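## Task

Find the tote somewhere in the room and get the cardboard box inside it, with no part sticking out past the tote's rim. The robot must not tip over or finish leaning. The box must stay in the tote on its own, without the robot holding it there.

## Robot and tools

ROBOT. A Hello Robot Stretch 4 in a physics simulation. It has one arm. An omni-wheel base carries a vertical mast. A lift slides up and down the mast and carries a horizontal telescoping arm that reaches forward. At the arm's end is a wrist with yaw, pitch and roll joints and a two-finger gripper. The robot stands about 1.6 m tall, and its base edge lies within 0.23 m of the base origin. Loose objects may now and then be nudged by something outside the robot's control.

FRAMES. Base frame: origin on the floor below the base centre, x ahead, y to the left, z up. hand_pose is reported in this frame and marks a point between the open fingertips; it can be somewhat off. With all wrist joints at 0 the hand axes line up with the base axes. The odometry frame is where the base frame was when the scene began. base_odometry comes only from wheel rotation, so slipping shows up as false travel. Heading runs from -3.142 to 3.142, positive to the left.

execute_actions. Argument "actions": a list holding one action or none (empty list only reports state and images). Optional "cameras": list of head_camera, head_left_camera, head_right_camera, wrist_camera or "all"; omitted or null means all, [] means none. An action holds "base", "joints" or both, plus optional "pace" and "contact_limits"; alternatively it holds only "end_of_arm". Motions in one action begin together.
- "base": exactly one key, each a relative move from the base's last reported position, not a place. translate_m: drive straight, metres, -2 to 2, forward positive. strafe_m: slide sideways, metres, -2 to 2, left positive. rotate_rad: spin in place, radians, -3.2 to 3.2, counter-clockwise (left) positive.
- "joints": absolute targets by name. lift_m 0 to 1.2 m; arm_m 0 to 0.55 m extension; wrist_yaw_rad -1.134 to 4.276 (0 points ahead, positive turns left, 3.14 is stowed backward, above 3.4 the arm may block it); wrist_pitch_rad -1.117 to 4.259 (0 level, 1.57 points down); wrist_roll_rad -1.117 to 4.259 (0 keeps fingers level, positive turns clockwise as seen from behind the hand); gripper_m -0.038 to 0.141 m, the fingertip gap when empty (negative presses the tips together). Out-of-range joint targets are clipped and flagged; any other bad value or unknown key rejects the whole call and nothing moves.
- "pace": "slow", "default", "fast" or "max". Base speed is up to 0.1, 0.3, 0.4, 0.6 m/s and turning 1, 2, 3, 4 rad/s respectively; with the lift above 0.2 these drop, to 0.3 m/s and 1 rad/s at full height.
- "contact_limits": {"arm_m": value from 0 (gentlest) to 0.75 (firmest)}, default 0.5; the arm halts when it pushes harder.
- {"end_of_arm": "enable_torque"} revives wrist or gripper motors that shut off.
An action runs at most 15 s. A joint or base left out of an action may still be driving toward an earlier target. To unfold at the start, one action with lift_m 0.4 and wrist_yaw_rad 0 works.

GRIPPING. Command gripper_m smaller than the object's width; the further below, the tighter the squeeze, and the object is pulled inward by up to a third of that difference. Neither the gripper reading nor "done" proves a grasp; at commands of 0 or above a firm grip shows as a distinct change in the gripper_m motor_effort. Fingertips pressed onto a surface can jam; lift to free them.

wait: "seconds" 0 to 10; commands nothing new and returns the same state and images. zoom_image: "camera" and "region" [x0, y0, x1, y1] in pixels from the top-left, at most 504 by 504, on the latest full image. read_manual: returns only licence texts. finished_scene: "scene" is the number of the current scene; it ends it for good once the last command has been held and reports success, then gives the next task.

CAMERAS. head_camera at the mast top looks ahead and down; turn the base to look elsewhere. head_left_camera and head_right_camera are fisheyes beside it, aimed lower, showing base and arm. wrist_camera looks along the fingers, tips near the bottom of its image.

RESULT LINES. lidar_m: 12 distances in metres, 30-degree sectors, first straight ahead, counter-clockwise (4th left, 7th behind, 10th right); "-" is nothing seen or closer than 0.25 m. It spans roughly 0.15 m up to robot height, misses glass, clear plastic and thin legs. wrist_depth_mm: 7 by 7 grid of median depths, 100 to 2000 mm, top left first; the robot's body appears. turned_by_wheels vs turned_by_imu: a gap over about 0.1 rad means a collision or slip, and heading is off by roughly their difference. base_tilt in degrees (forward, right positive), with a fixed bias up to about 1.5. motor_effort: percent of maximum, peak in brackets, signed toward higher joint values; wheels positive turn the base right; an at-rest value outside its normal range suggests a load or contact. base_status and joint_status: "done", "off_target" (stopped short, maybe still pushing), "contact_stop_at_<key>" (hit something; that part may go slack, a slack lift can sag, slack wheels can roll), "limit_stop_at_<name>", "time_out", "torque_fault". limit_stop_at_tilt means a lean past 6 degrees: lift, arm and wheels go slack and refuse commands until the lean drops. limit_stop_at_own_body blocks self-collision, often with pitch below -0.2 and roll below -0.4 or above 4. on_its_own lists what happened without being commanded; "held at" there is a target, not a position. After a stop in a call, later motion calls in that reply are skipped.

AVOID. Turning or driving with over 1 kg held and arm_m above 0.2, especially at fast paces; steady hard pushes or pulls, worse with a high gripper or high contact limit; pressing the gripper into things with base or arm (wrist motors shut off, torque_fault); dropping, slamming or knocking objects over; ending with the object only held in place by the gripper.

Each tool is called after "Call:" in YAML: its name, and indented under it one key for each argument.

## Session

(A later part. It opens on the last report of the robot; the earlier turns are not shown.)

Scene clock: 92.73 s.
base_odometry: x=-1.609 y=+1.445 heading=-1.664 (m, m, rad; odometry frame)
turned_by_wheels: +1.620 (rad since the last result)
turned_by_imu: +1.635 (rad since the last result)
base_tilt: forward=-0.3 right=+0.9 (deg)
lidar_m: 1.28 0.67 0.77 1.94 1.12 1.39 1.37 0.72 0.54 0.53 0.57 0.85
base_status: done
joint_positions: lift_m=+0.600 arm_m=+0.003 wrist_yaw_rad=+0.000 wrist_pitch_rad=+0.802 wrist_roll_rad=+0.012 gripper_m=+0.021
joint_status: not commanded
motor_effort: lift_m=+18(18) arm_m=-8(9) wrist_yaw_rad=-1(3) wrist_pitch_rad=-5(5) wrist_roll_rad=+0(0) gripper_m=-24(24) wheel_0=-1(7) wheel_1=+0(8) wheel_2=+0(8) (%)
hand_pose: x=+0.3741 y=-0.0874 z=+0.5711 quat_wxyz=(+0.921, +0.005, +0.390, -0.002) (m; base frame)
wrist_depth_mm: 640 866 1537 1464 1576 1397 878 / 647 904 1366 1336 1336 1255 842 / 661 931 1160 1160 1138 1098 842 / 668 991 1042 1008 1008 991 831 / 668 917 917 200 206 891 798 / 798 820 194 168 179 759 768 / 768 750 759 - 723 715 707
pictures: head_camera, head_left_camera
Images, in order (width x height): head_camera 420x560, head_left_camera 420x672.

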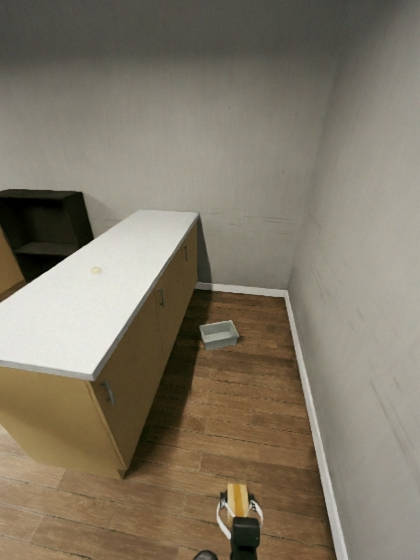

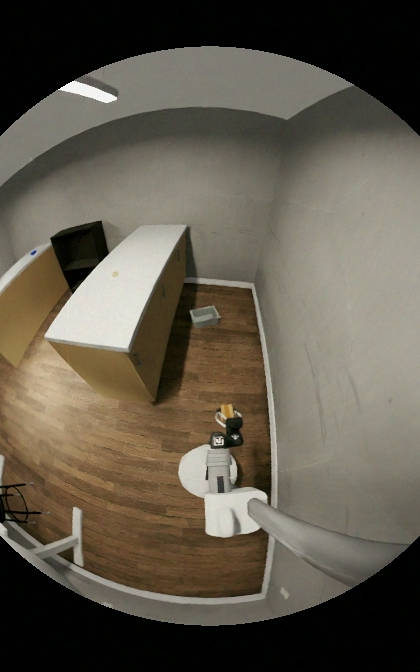

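Call:
execute_actions:
  actions:
    - {"base":{"rotate_rad":-0.1},"joints":{"lift_m":0.45},"pace":"fast"}
  cameras: []

Call:
execute_actions:
  actions:
    - {"base":{"translate_m":0.7},"pace":"fast"}

Scene clock: 98.37 s.
base_odometry: x=-1.609 y=+1.445 heading=-1.763 (m, m, rad; odometry frame)
turned_by_wheels: -0.100 (rad since the last result)
turned_by_imu: -0.101 (rad since the last result)
base_tilt: forward=-0.3 right=+1.0 (deg)
lidar_m: 1.45 0.66 0.69 2.69 1.12 1.33 1.39 0.78 0.56 0.53 0.56 0.76
base_status: done
joint_positions: lift_m=+0.450 arm_m=+0.003 wrist_yaw_rad=+0.000 wrist_pitch_rad=+0.802 wrist_roll_rad=+0.012 gripper_m=+0.021
joint_status: all done
motor_effort: lift_m=+17(18) arm_m=-8(8) wrist_yaw_rad=-1(2) wrist_pitch_rad=-5(6) wrist_roll_rad=-1(0) gripper_m=-23(23) wheel_0=+1(5) wheel_1=+1(8) wheel_2=+0(6) (%)
hand_pose: x=+0.3740 y=-0.0874 z=+0.4211 quat_wxyz=(+0.921, +0.005, +0.390, -0.002) (m; base frame)
wrist_depth_mm: 759 1229 1255 1281 1281 1025 699 / 759 1098 1118 1078 1060 991 715 / 842 960 946 917 917 891 699 / 809 842 831 820 809 788 691 / 750 741 732 200 206 715 676 / 668 661 194 169 179 609 634 / 609 597 609 - 585 574 580
pictures: none
No camera images: the call's "cameras" was empty. Leave "cameras" out to get every camera's image.

Scene clock: 101.47 s.
base_odometry: x=-1.743 y=+0.758 heading=-1.763 (m, m, rad; odometry frame)
turned_by_wheels: +0.000 (rad since the last result)
turned_by_imu: -0.002 (rad since the last result)
base_tilt: forward=-0.3 right=+1.0 (deg)
lidar_m: 0.76 0.64 0.45 0.43 0.44 1.61 2.11 0.79 0.54 0.52 0.54 0.74
base_status: done
joint_positions: lift_m=+0.450 arm_m=+0.003 wrist_yaw_rad=+0.000 wrist_pitch_rad=+0.802 wrist_roll_rad=+0.012 gripper_m=+0.021
joint_status: not commanded
motor_effort: lift_m=+18(18) arm_m=-8(9) wrist_yaw_rad=-1(1) wrist_pitch_rad=-5(6) wrist_roll_rad=-1(1) gripper_m=-23(23) wheel_0=+0(8) wheel_1=+0(6) wheel_2=+0(11) (%)
hand_pose: x=+0.3740 y=-0.0874 z=+0.4211 quat_wxyz=(+0.921, +0.005, +0.390, -0.002) (m; base frame)
wrist_depth_mm: 778 1255 1308 1281 1255 991 683 / 768 1098 1118 1078 1078 976 691 / 854 917 891 904 904 878 699 / 820 809 809 820 798 798 683 / 750 750 732 200 205 715 668 / 668 668 194 169 179 615 627 / 615 603 615 - 585 574 574
pictures: head_camera, head_left_camera, head_right_camera, wrist_camera
Images, in order (width x height): head_camera 420x560, head_left_camera 420x672, head_right_camera 420x672, wrist_camera 616x392.

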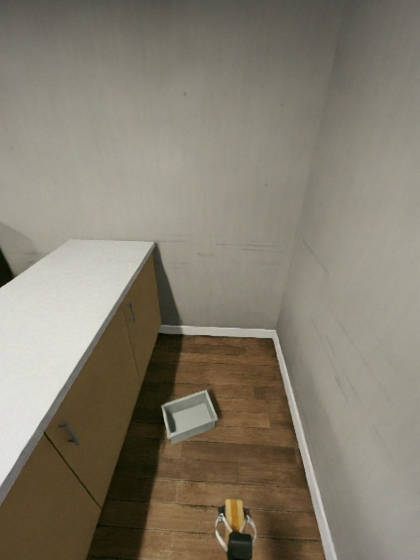

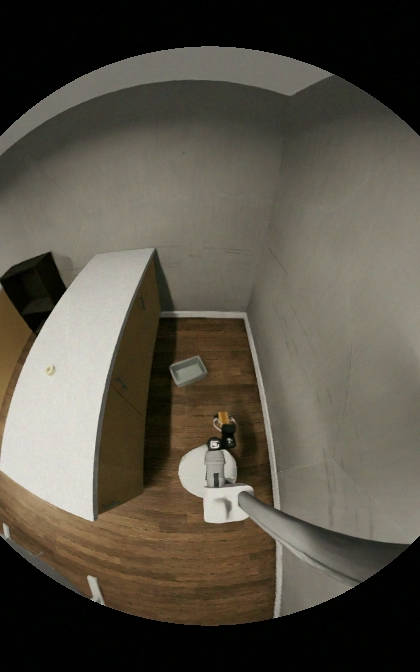

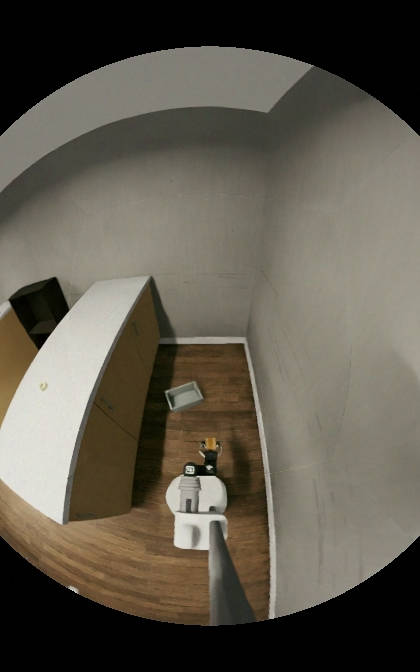

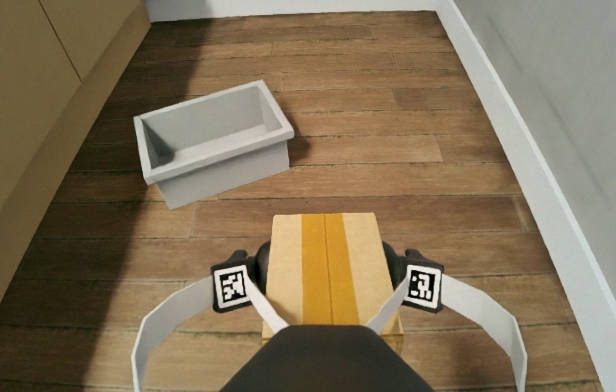

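Call:
execute_actions:
  actions:
    - {"base":{"rotate_rad":0.256},"joints":{"wrist_pitch_rad":1.2,"arm_m":0.3},"pace":"fast"}
  cameras: []

Call:
execute_actions:
  actions:
    - {"base":{"translate_m":0.2},"joints":{"lift_m":0.4}}

Scene clock: 109.20 s.
base_odometry: x=-1.743 y=+0.758 heading=-1.508 (m, m, rad; odometry frame)
turned_by_wheels: +0.256 (rad since the last result)
turned_by_imu: +0.258 (rad since the last result)
base_tilt: forward=-0.3 right=+1.0 (deg)
lidar_m: 0.77 0.53 0.44 0.43 1.62 1.85 1.11 0.61 0.52 0.51 0.61 0.84
base_status: done
joint_positions: lift_m=+0.450 arm_m=+0.298 wrist_yaw_rad=+0.000 wrist_pitch_rad=+1.201 wrist_roll_rad=+0.011 gripper_m=+0.021
joint_status: all done
motor_effort: lift_m=+18(18) arm_m=+9(9) wrist_yaw_rad=-2(0) wrist_pitch_rad=-2(4) wrist_roll_rad=+1(2) gripper_m=-25(24) wheel_0=-1(6) wheel_1=-1(8) wheel_2=+0(6) (%)
hand_pose: x=+0.5737 y=-0.0874 z=+0.3595 quat_wxyz=(+0.825, +0.005, +0.565, -0.003) (m; base frame)
wrist_depth_mm: 477 715 715 603 647 699 691 / 496 691 676 676 661 661 661 / 591 668 647 609 627 634 634 / 615 640 627 627 609 609 603 / 609 603 597 200 206 580 580 / 585 580 195 169 179 544 549 / 564 554 559 - 539 530 530
pictures: none
No camera images: the call's "cameras" was empty. Leave "cameras" out to get every camera's image.

Scene clock: 111.27 s.
base_odometry: x=-1.731 y=+0.559 heading=-1.508 (m, m, rad; odometry frame)
turned_by_wheels: +0.000 (rad since the last result)
turned_by_imu: -0.001 (rad since the last result)
base_tilt: forward=-0.3 right=+0.9 (deg)
lidar_m: 0.55 0.46 0.38 0.38 0.45 1.79 1.22 0.69 0.57 0.57 0.66 0.62
base_status: done
joint_positions: lift_m=+0.400 arm_m=+0.298 wrist_yaw_rad=+0.000 wrist_pitch_rad=+1.201 wrist_roll_rad=+0.011 gripper_m=+0.021
joint_status: all done
motor_effort: lift_m=+17(18) arm_m=+9(9) wrist_yaw_rad=-2(2) wrist_pitch_rad=-2(2) wrist_roll_rad=+0(2) gripper_m=-23(24) wheel_0=+0(6) wheel_1=+0(3) wheel_2=-1(9) (%)
hand_pose: x=+0.5736 y=-0.0874 z=+0.3095 quat_wxyz=(+0.825, +0.005, +0.565, -0.003) (m; base frame)
wrist_depth_mm: 418 647 654 654 640 634 627 / 439 634 634 621 621 615 597 / 535 603 504 521 517 580 574 / 554 580 564 564 549 554 549 / 549 554 452 200 206 525 525 / 530 535 194 169 179 500 504 / 512 508 508 - 492 488 484
pictures: head_camera, head_left_camera, head_right_camera, wrist_camera
Images, in order (width x height): head_camera 420x560, head_left_camera 420x672, head_right_camera 420x672, wrist_camera 616x392.

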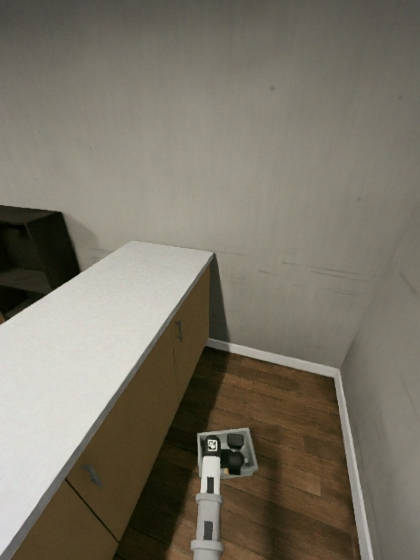

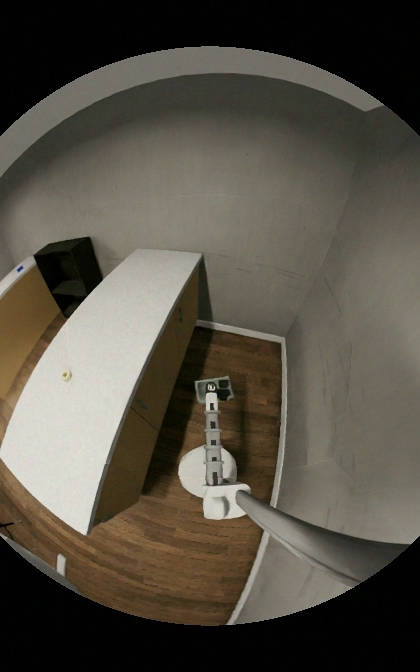

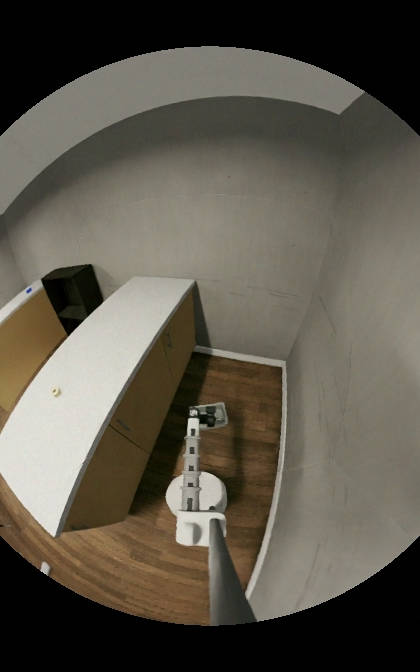

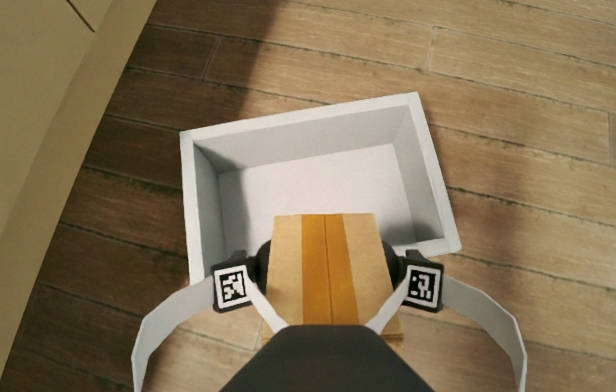

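Call:
execute_actions:
  actions:
    - {"joints":{"arm_m":0.395,"lift_m":0.3}}
  cameras: ["wrist_camera"]

Call:
execute_actions:
  actions:
    - {"joints":{"lift_m":0.175}}
  cameras: ["wrist_camera","head_camera"]

Scene clock: 117.40 s.
base_odometry: x=-1.731 y=+0.559 heading=-1.508 (m, m, rad; odometry frame)
turned_by_wheels: +0.000 (rad since the last result)
turned_by_imu: +0.000 (rad since the last result)
base_tilt: forward=-0.3 right=+0.9 (deg)
lidar_m: 0.57 0.43 0.38 0.37 0.46 1.81 1.22 0.68 0.57 0.56 0.64 0.62
base_status: not commanded
joint_positions: lift_m=+0.300 arm_m=+0.393 wrist_yaw_rad=+0.000 wrist_pitch_rad=+1.201 wrist_roll_rad=+0.011 gripper_m=+0.021
joint_status: all done
motor_effort: lift_m=+17(18) arm_m=+9(9) wrist_yaw_rad=-2(2) wrist_pitch_rad=-2(3) wrist_roll_rad=-1(0) gripper_m=-25(21) wheel_0=+0(0) wheel_1=+0(0) wheel_2=-1(1) (%)
hand_pose: x=+0.6686 y=-0.0874 z=+0.2096 quat_wxyz=(+0.825, +0.005, +0.565, -0.003) (m; base frame)
wrist_depth_mm: 462 544 530 530 525 517 512 / 480 517 512 504 496 492 488 / 488 492 488 480 366 469 462 / 473 394 389 407 436 442 442 / 452 442 439 200 206 377 427 / 433 424 194 169 179 303 410 / 418 407 399 - 291 343 392
pictures: wrist_camera
Images, in order (width x height): wrist_camera 616x392.

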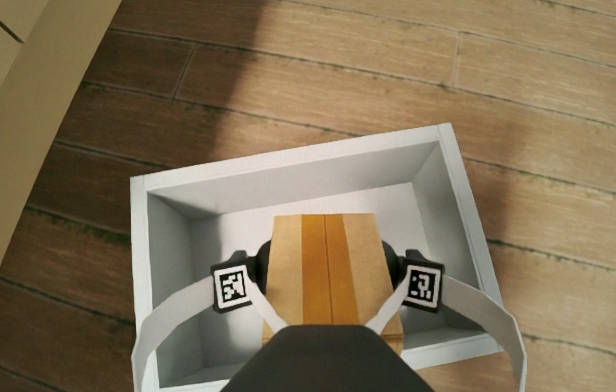

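Scene clock: 118.97 s.
base_odometry: x=-1.731 y=+0.559 heading=-1.508 (m, m, rad; odometry frame)
turned_by_wheels: +0.000 (rad since the last result)
turned_by_imu: +0.000 (rad since the last result)
base_tilt: forward=-0.3 right=+0.9 (deg)
lidar_m: 0.59 0.45 0.39 0.38 0.44 1.81 1.21 0.68 0.56 0.56 0.65 1.13
base_status: not commanded
joint_positions: lift_m=+0.175 arm_m=+0.394 wrist_yaw_rad=+0.000 wrist_pitch_rad=+1.201 wrist_roll_rad=+0.011 gripper_m=+0.021
joint_status: all done
motor_effort: lift_m=+17(19) arm_m=+8(9) wrist_yaw_rad=-2(5) wrist_pitch_rad=-1(7) wrist_roll_rad=-1(2) gripper_m=-23(24) wheel_0=+0(0) wheel_1=+0(0) wheel_2=-1(1) (%)
hand_pose: x=+0.6688 y=-0.0874 z=+0.0846 quat_wxyz=(+0.825, +0.005, +0.565, -0.003) (m; base frame)
wrist_depth_mm: 394 387 382 377 373 366 364 / 375 368 226 224 227 226 347 / 223 243 263 286 310 257 207 / 219 300 327 324 320 271 198 / 202 291 314 200 206 286 202 / 193 243 194 168 178 236 209 / 186 241 289 - 260 210 200
pictures: head_camera, wrist_camera
Images, in order (width x height): head_camera 420x560, wrist_camera 616x392.

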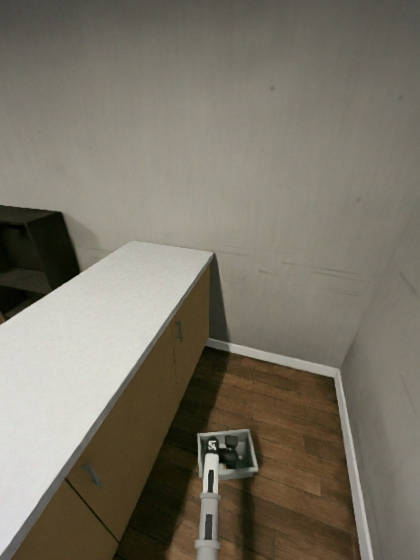

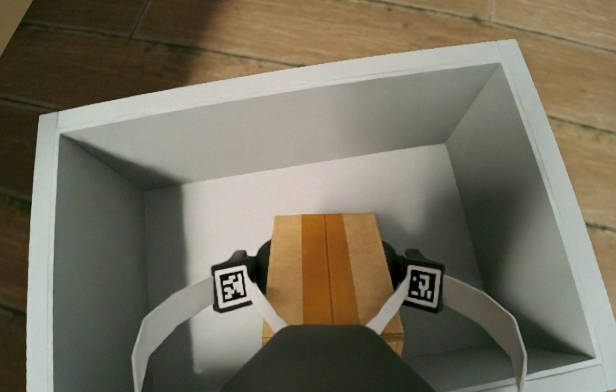

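Call:
execute_actions:
  actions:
    - {"joints":{"lift_m":0.158},"pace":"slow"}
  cameras: []

Call:
execute_actions:
  actions:
    - {"joints":{"gripper_m":0.09}}
  cameras: []

Call:
execute_actions:
  actions:
    - {"joints":{"lift_m":0.35},"pace":"fast"}
  cameras: ["wrist_camera"]

Scene clock: 122.90 s.
base_odometry: x=-1.731 y=+0.559 heading=-1.508 (m, m, rad; odometry frame)
turned_by_wheels: +0.000 (rad since the last result)
turned_by_imu: +0.000 (rad since the last result)
base_tilt: forward=-0.3 right=+1.0 (deg)
lidar_m: 0.57 0.45 0.38 0.38 0.45 1.78 1.22 0.70 0.57 0.57 0.66 1.14
base_status: not commanded
joint_positions: lift_m=+0.158 arm_m=+0.394 wrist_yaw_rad=+0.000 wrist_pitch_rad=+1.201 wrist_roll_rad=+0.011 gripper_m=+0.021
joint_status: all done
motor_effort: lift_m=+16(14) arm_m=+8(8) wrist_yaw_rad=-2(2) wrist_pitch_rad=-1(2) wrist_roll_rad=-1(3) gripper_m=-23(23) wheel_0=+0(0) wheel_1=+0(0) wheel_2=-1(1) (%)
hand_pose: x=+0.6688 y=-0.0874 z=+0.0676 quat_wxyz=(+0.825, +0.005, +0.565, -0.003) (m; base frame)
wrist_depth_mm: 373 368 359 355 349 206 343 / 353 207 207 215 228 226 198 / 208 243 264 286 307 258 189 / 208 300 309 306 301 272 196 / 200 291 297 200 206 282 203 / 192 243 195 168 179 236 210 / 185 242 273 - 260 208 200
pictures: none
No camera images: the call's "cameras" was empty. Leave "cameras" out to get every camera's image.

Scene clock: 124.40 s.
base_odometry: x=-1.731 y=+0.559 heading=-1.508 (m, m, rad; odometry frame)
turned_by_wheels: +0.000 (rad since the last result)
turned_by_imu: +0.000 (rad since the last result)
base_tilt: forward=-0.3 right=+0.9 (deg)
lidar_m: 0.59 0.46 0.39 0.39 0.46 1.80 1.22 0.66 0.57 0.57 0.67 1.12
base_status: not commanded
joint_positions: lift_m=+0.158 arm_m=+0.394 wrist_yaw_rad=+0.000 wrist_pitch_rad=+1.201 wrist_roll_rad=+0.011 gripper_m=+0.090
joint_status: all done
motor_effort: lift_m=+16(16) arm_m=+9(8) wrist_yaw_rad=-2(2) wrist_pitch_rad=-2(2) wrist_roll_rad=-2(3) gripper_m=-2(26) wheel_0=+0(0) wheel_1=+0(0) wheel_2=-1(1) (%)
hand_pose: x=+0.6688 y=-0.0874 z=+0.0676 quat_wxyz=(+0.825, +0.005, +0.565, -0.003) (m; base frame)
wrist_depth_mm: 375 368 362 355 351 206 343 / 353 207 207 214 227 226 198 / 208 242 263 285 309 258 189 / 208 300 309 307 303 272 196 / 200 291 296 243 246 268 203 / 193 268 232 232 272 242 208 / 186 237 273 - 268 221 199
pictures: none
No camera images: the call's "cameras" was empty. Leave "cameras" out to get every camera's image.

Scene clock: 125.93 s.
base_odometry: x=-1.731 y=+0.559 heading=-1.508 (m, m, rad; odometry frame)
turned_by_wheels: +0.000 (rad since the last result)
turned_by_imu: +0.000 (rad since the last result)
base_tilt: forward=-0.3 right=+1.0 (deg)
lidar_m: 0.59 0.46 0.37 0.38 0.46 1.82 1.22 0.67 0.57 0.57 0.66 0.61
base_status: not commanded
joint_positions: lift_m=+0.350 arm_m=+0.394 wrist_yaw_rad=+0.000 wrist_pitch_rad=+1.201 wrist_roll_rad=+0.011 gripper_m=+0.090
joint_status: all done
motor_effort: lift_m=+25(25) arm_m=+8(8) wrist_yaw_rad=-2(2) wrist_pitch_rad=-2(2) wrist_roll_rad=-2(1) gripper_m=-3(4) wheel_0=+0(0) wheel_1=+0(0) wheel_2=-1(1) (%)
hand_pose: x=+0.6688 y=-0.0874 z=+0.2589 quat_wxyz=(+0.825, +0.005, +0.565, -0.003) (m; base frame)
wrist_depth_mm: 397 591 603 585 580 574 569 / 480 574 569 564 554 549 549 / 504 549 544 539 525 530 521 / 517 521 436 439 436 500 496 / 500 496 418 480 477 473 477 / 484 480 389 418 452 404 452 / 462 459 424 - 355 439 439
pictures: wrist_camera
Images, in order (width x height): wrist_camera 616x392.

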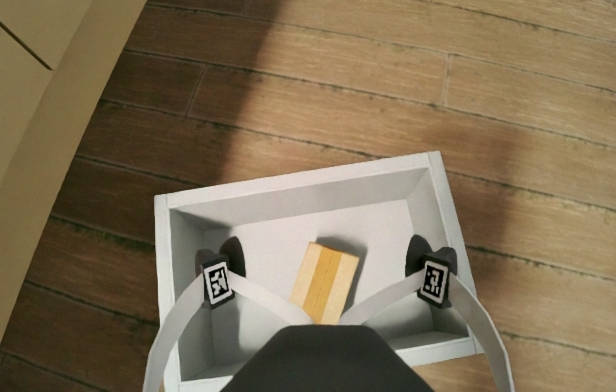

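Call:
finished_scene:
  scene: 1

The scene is finished: the task was done.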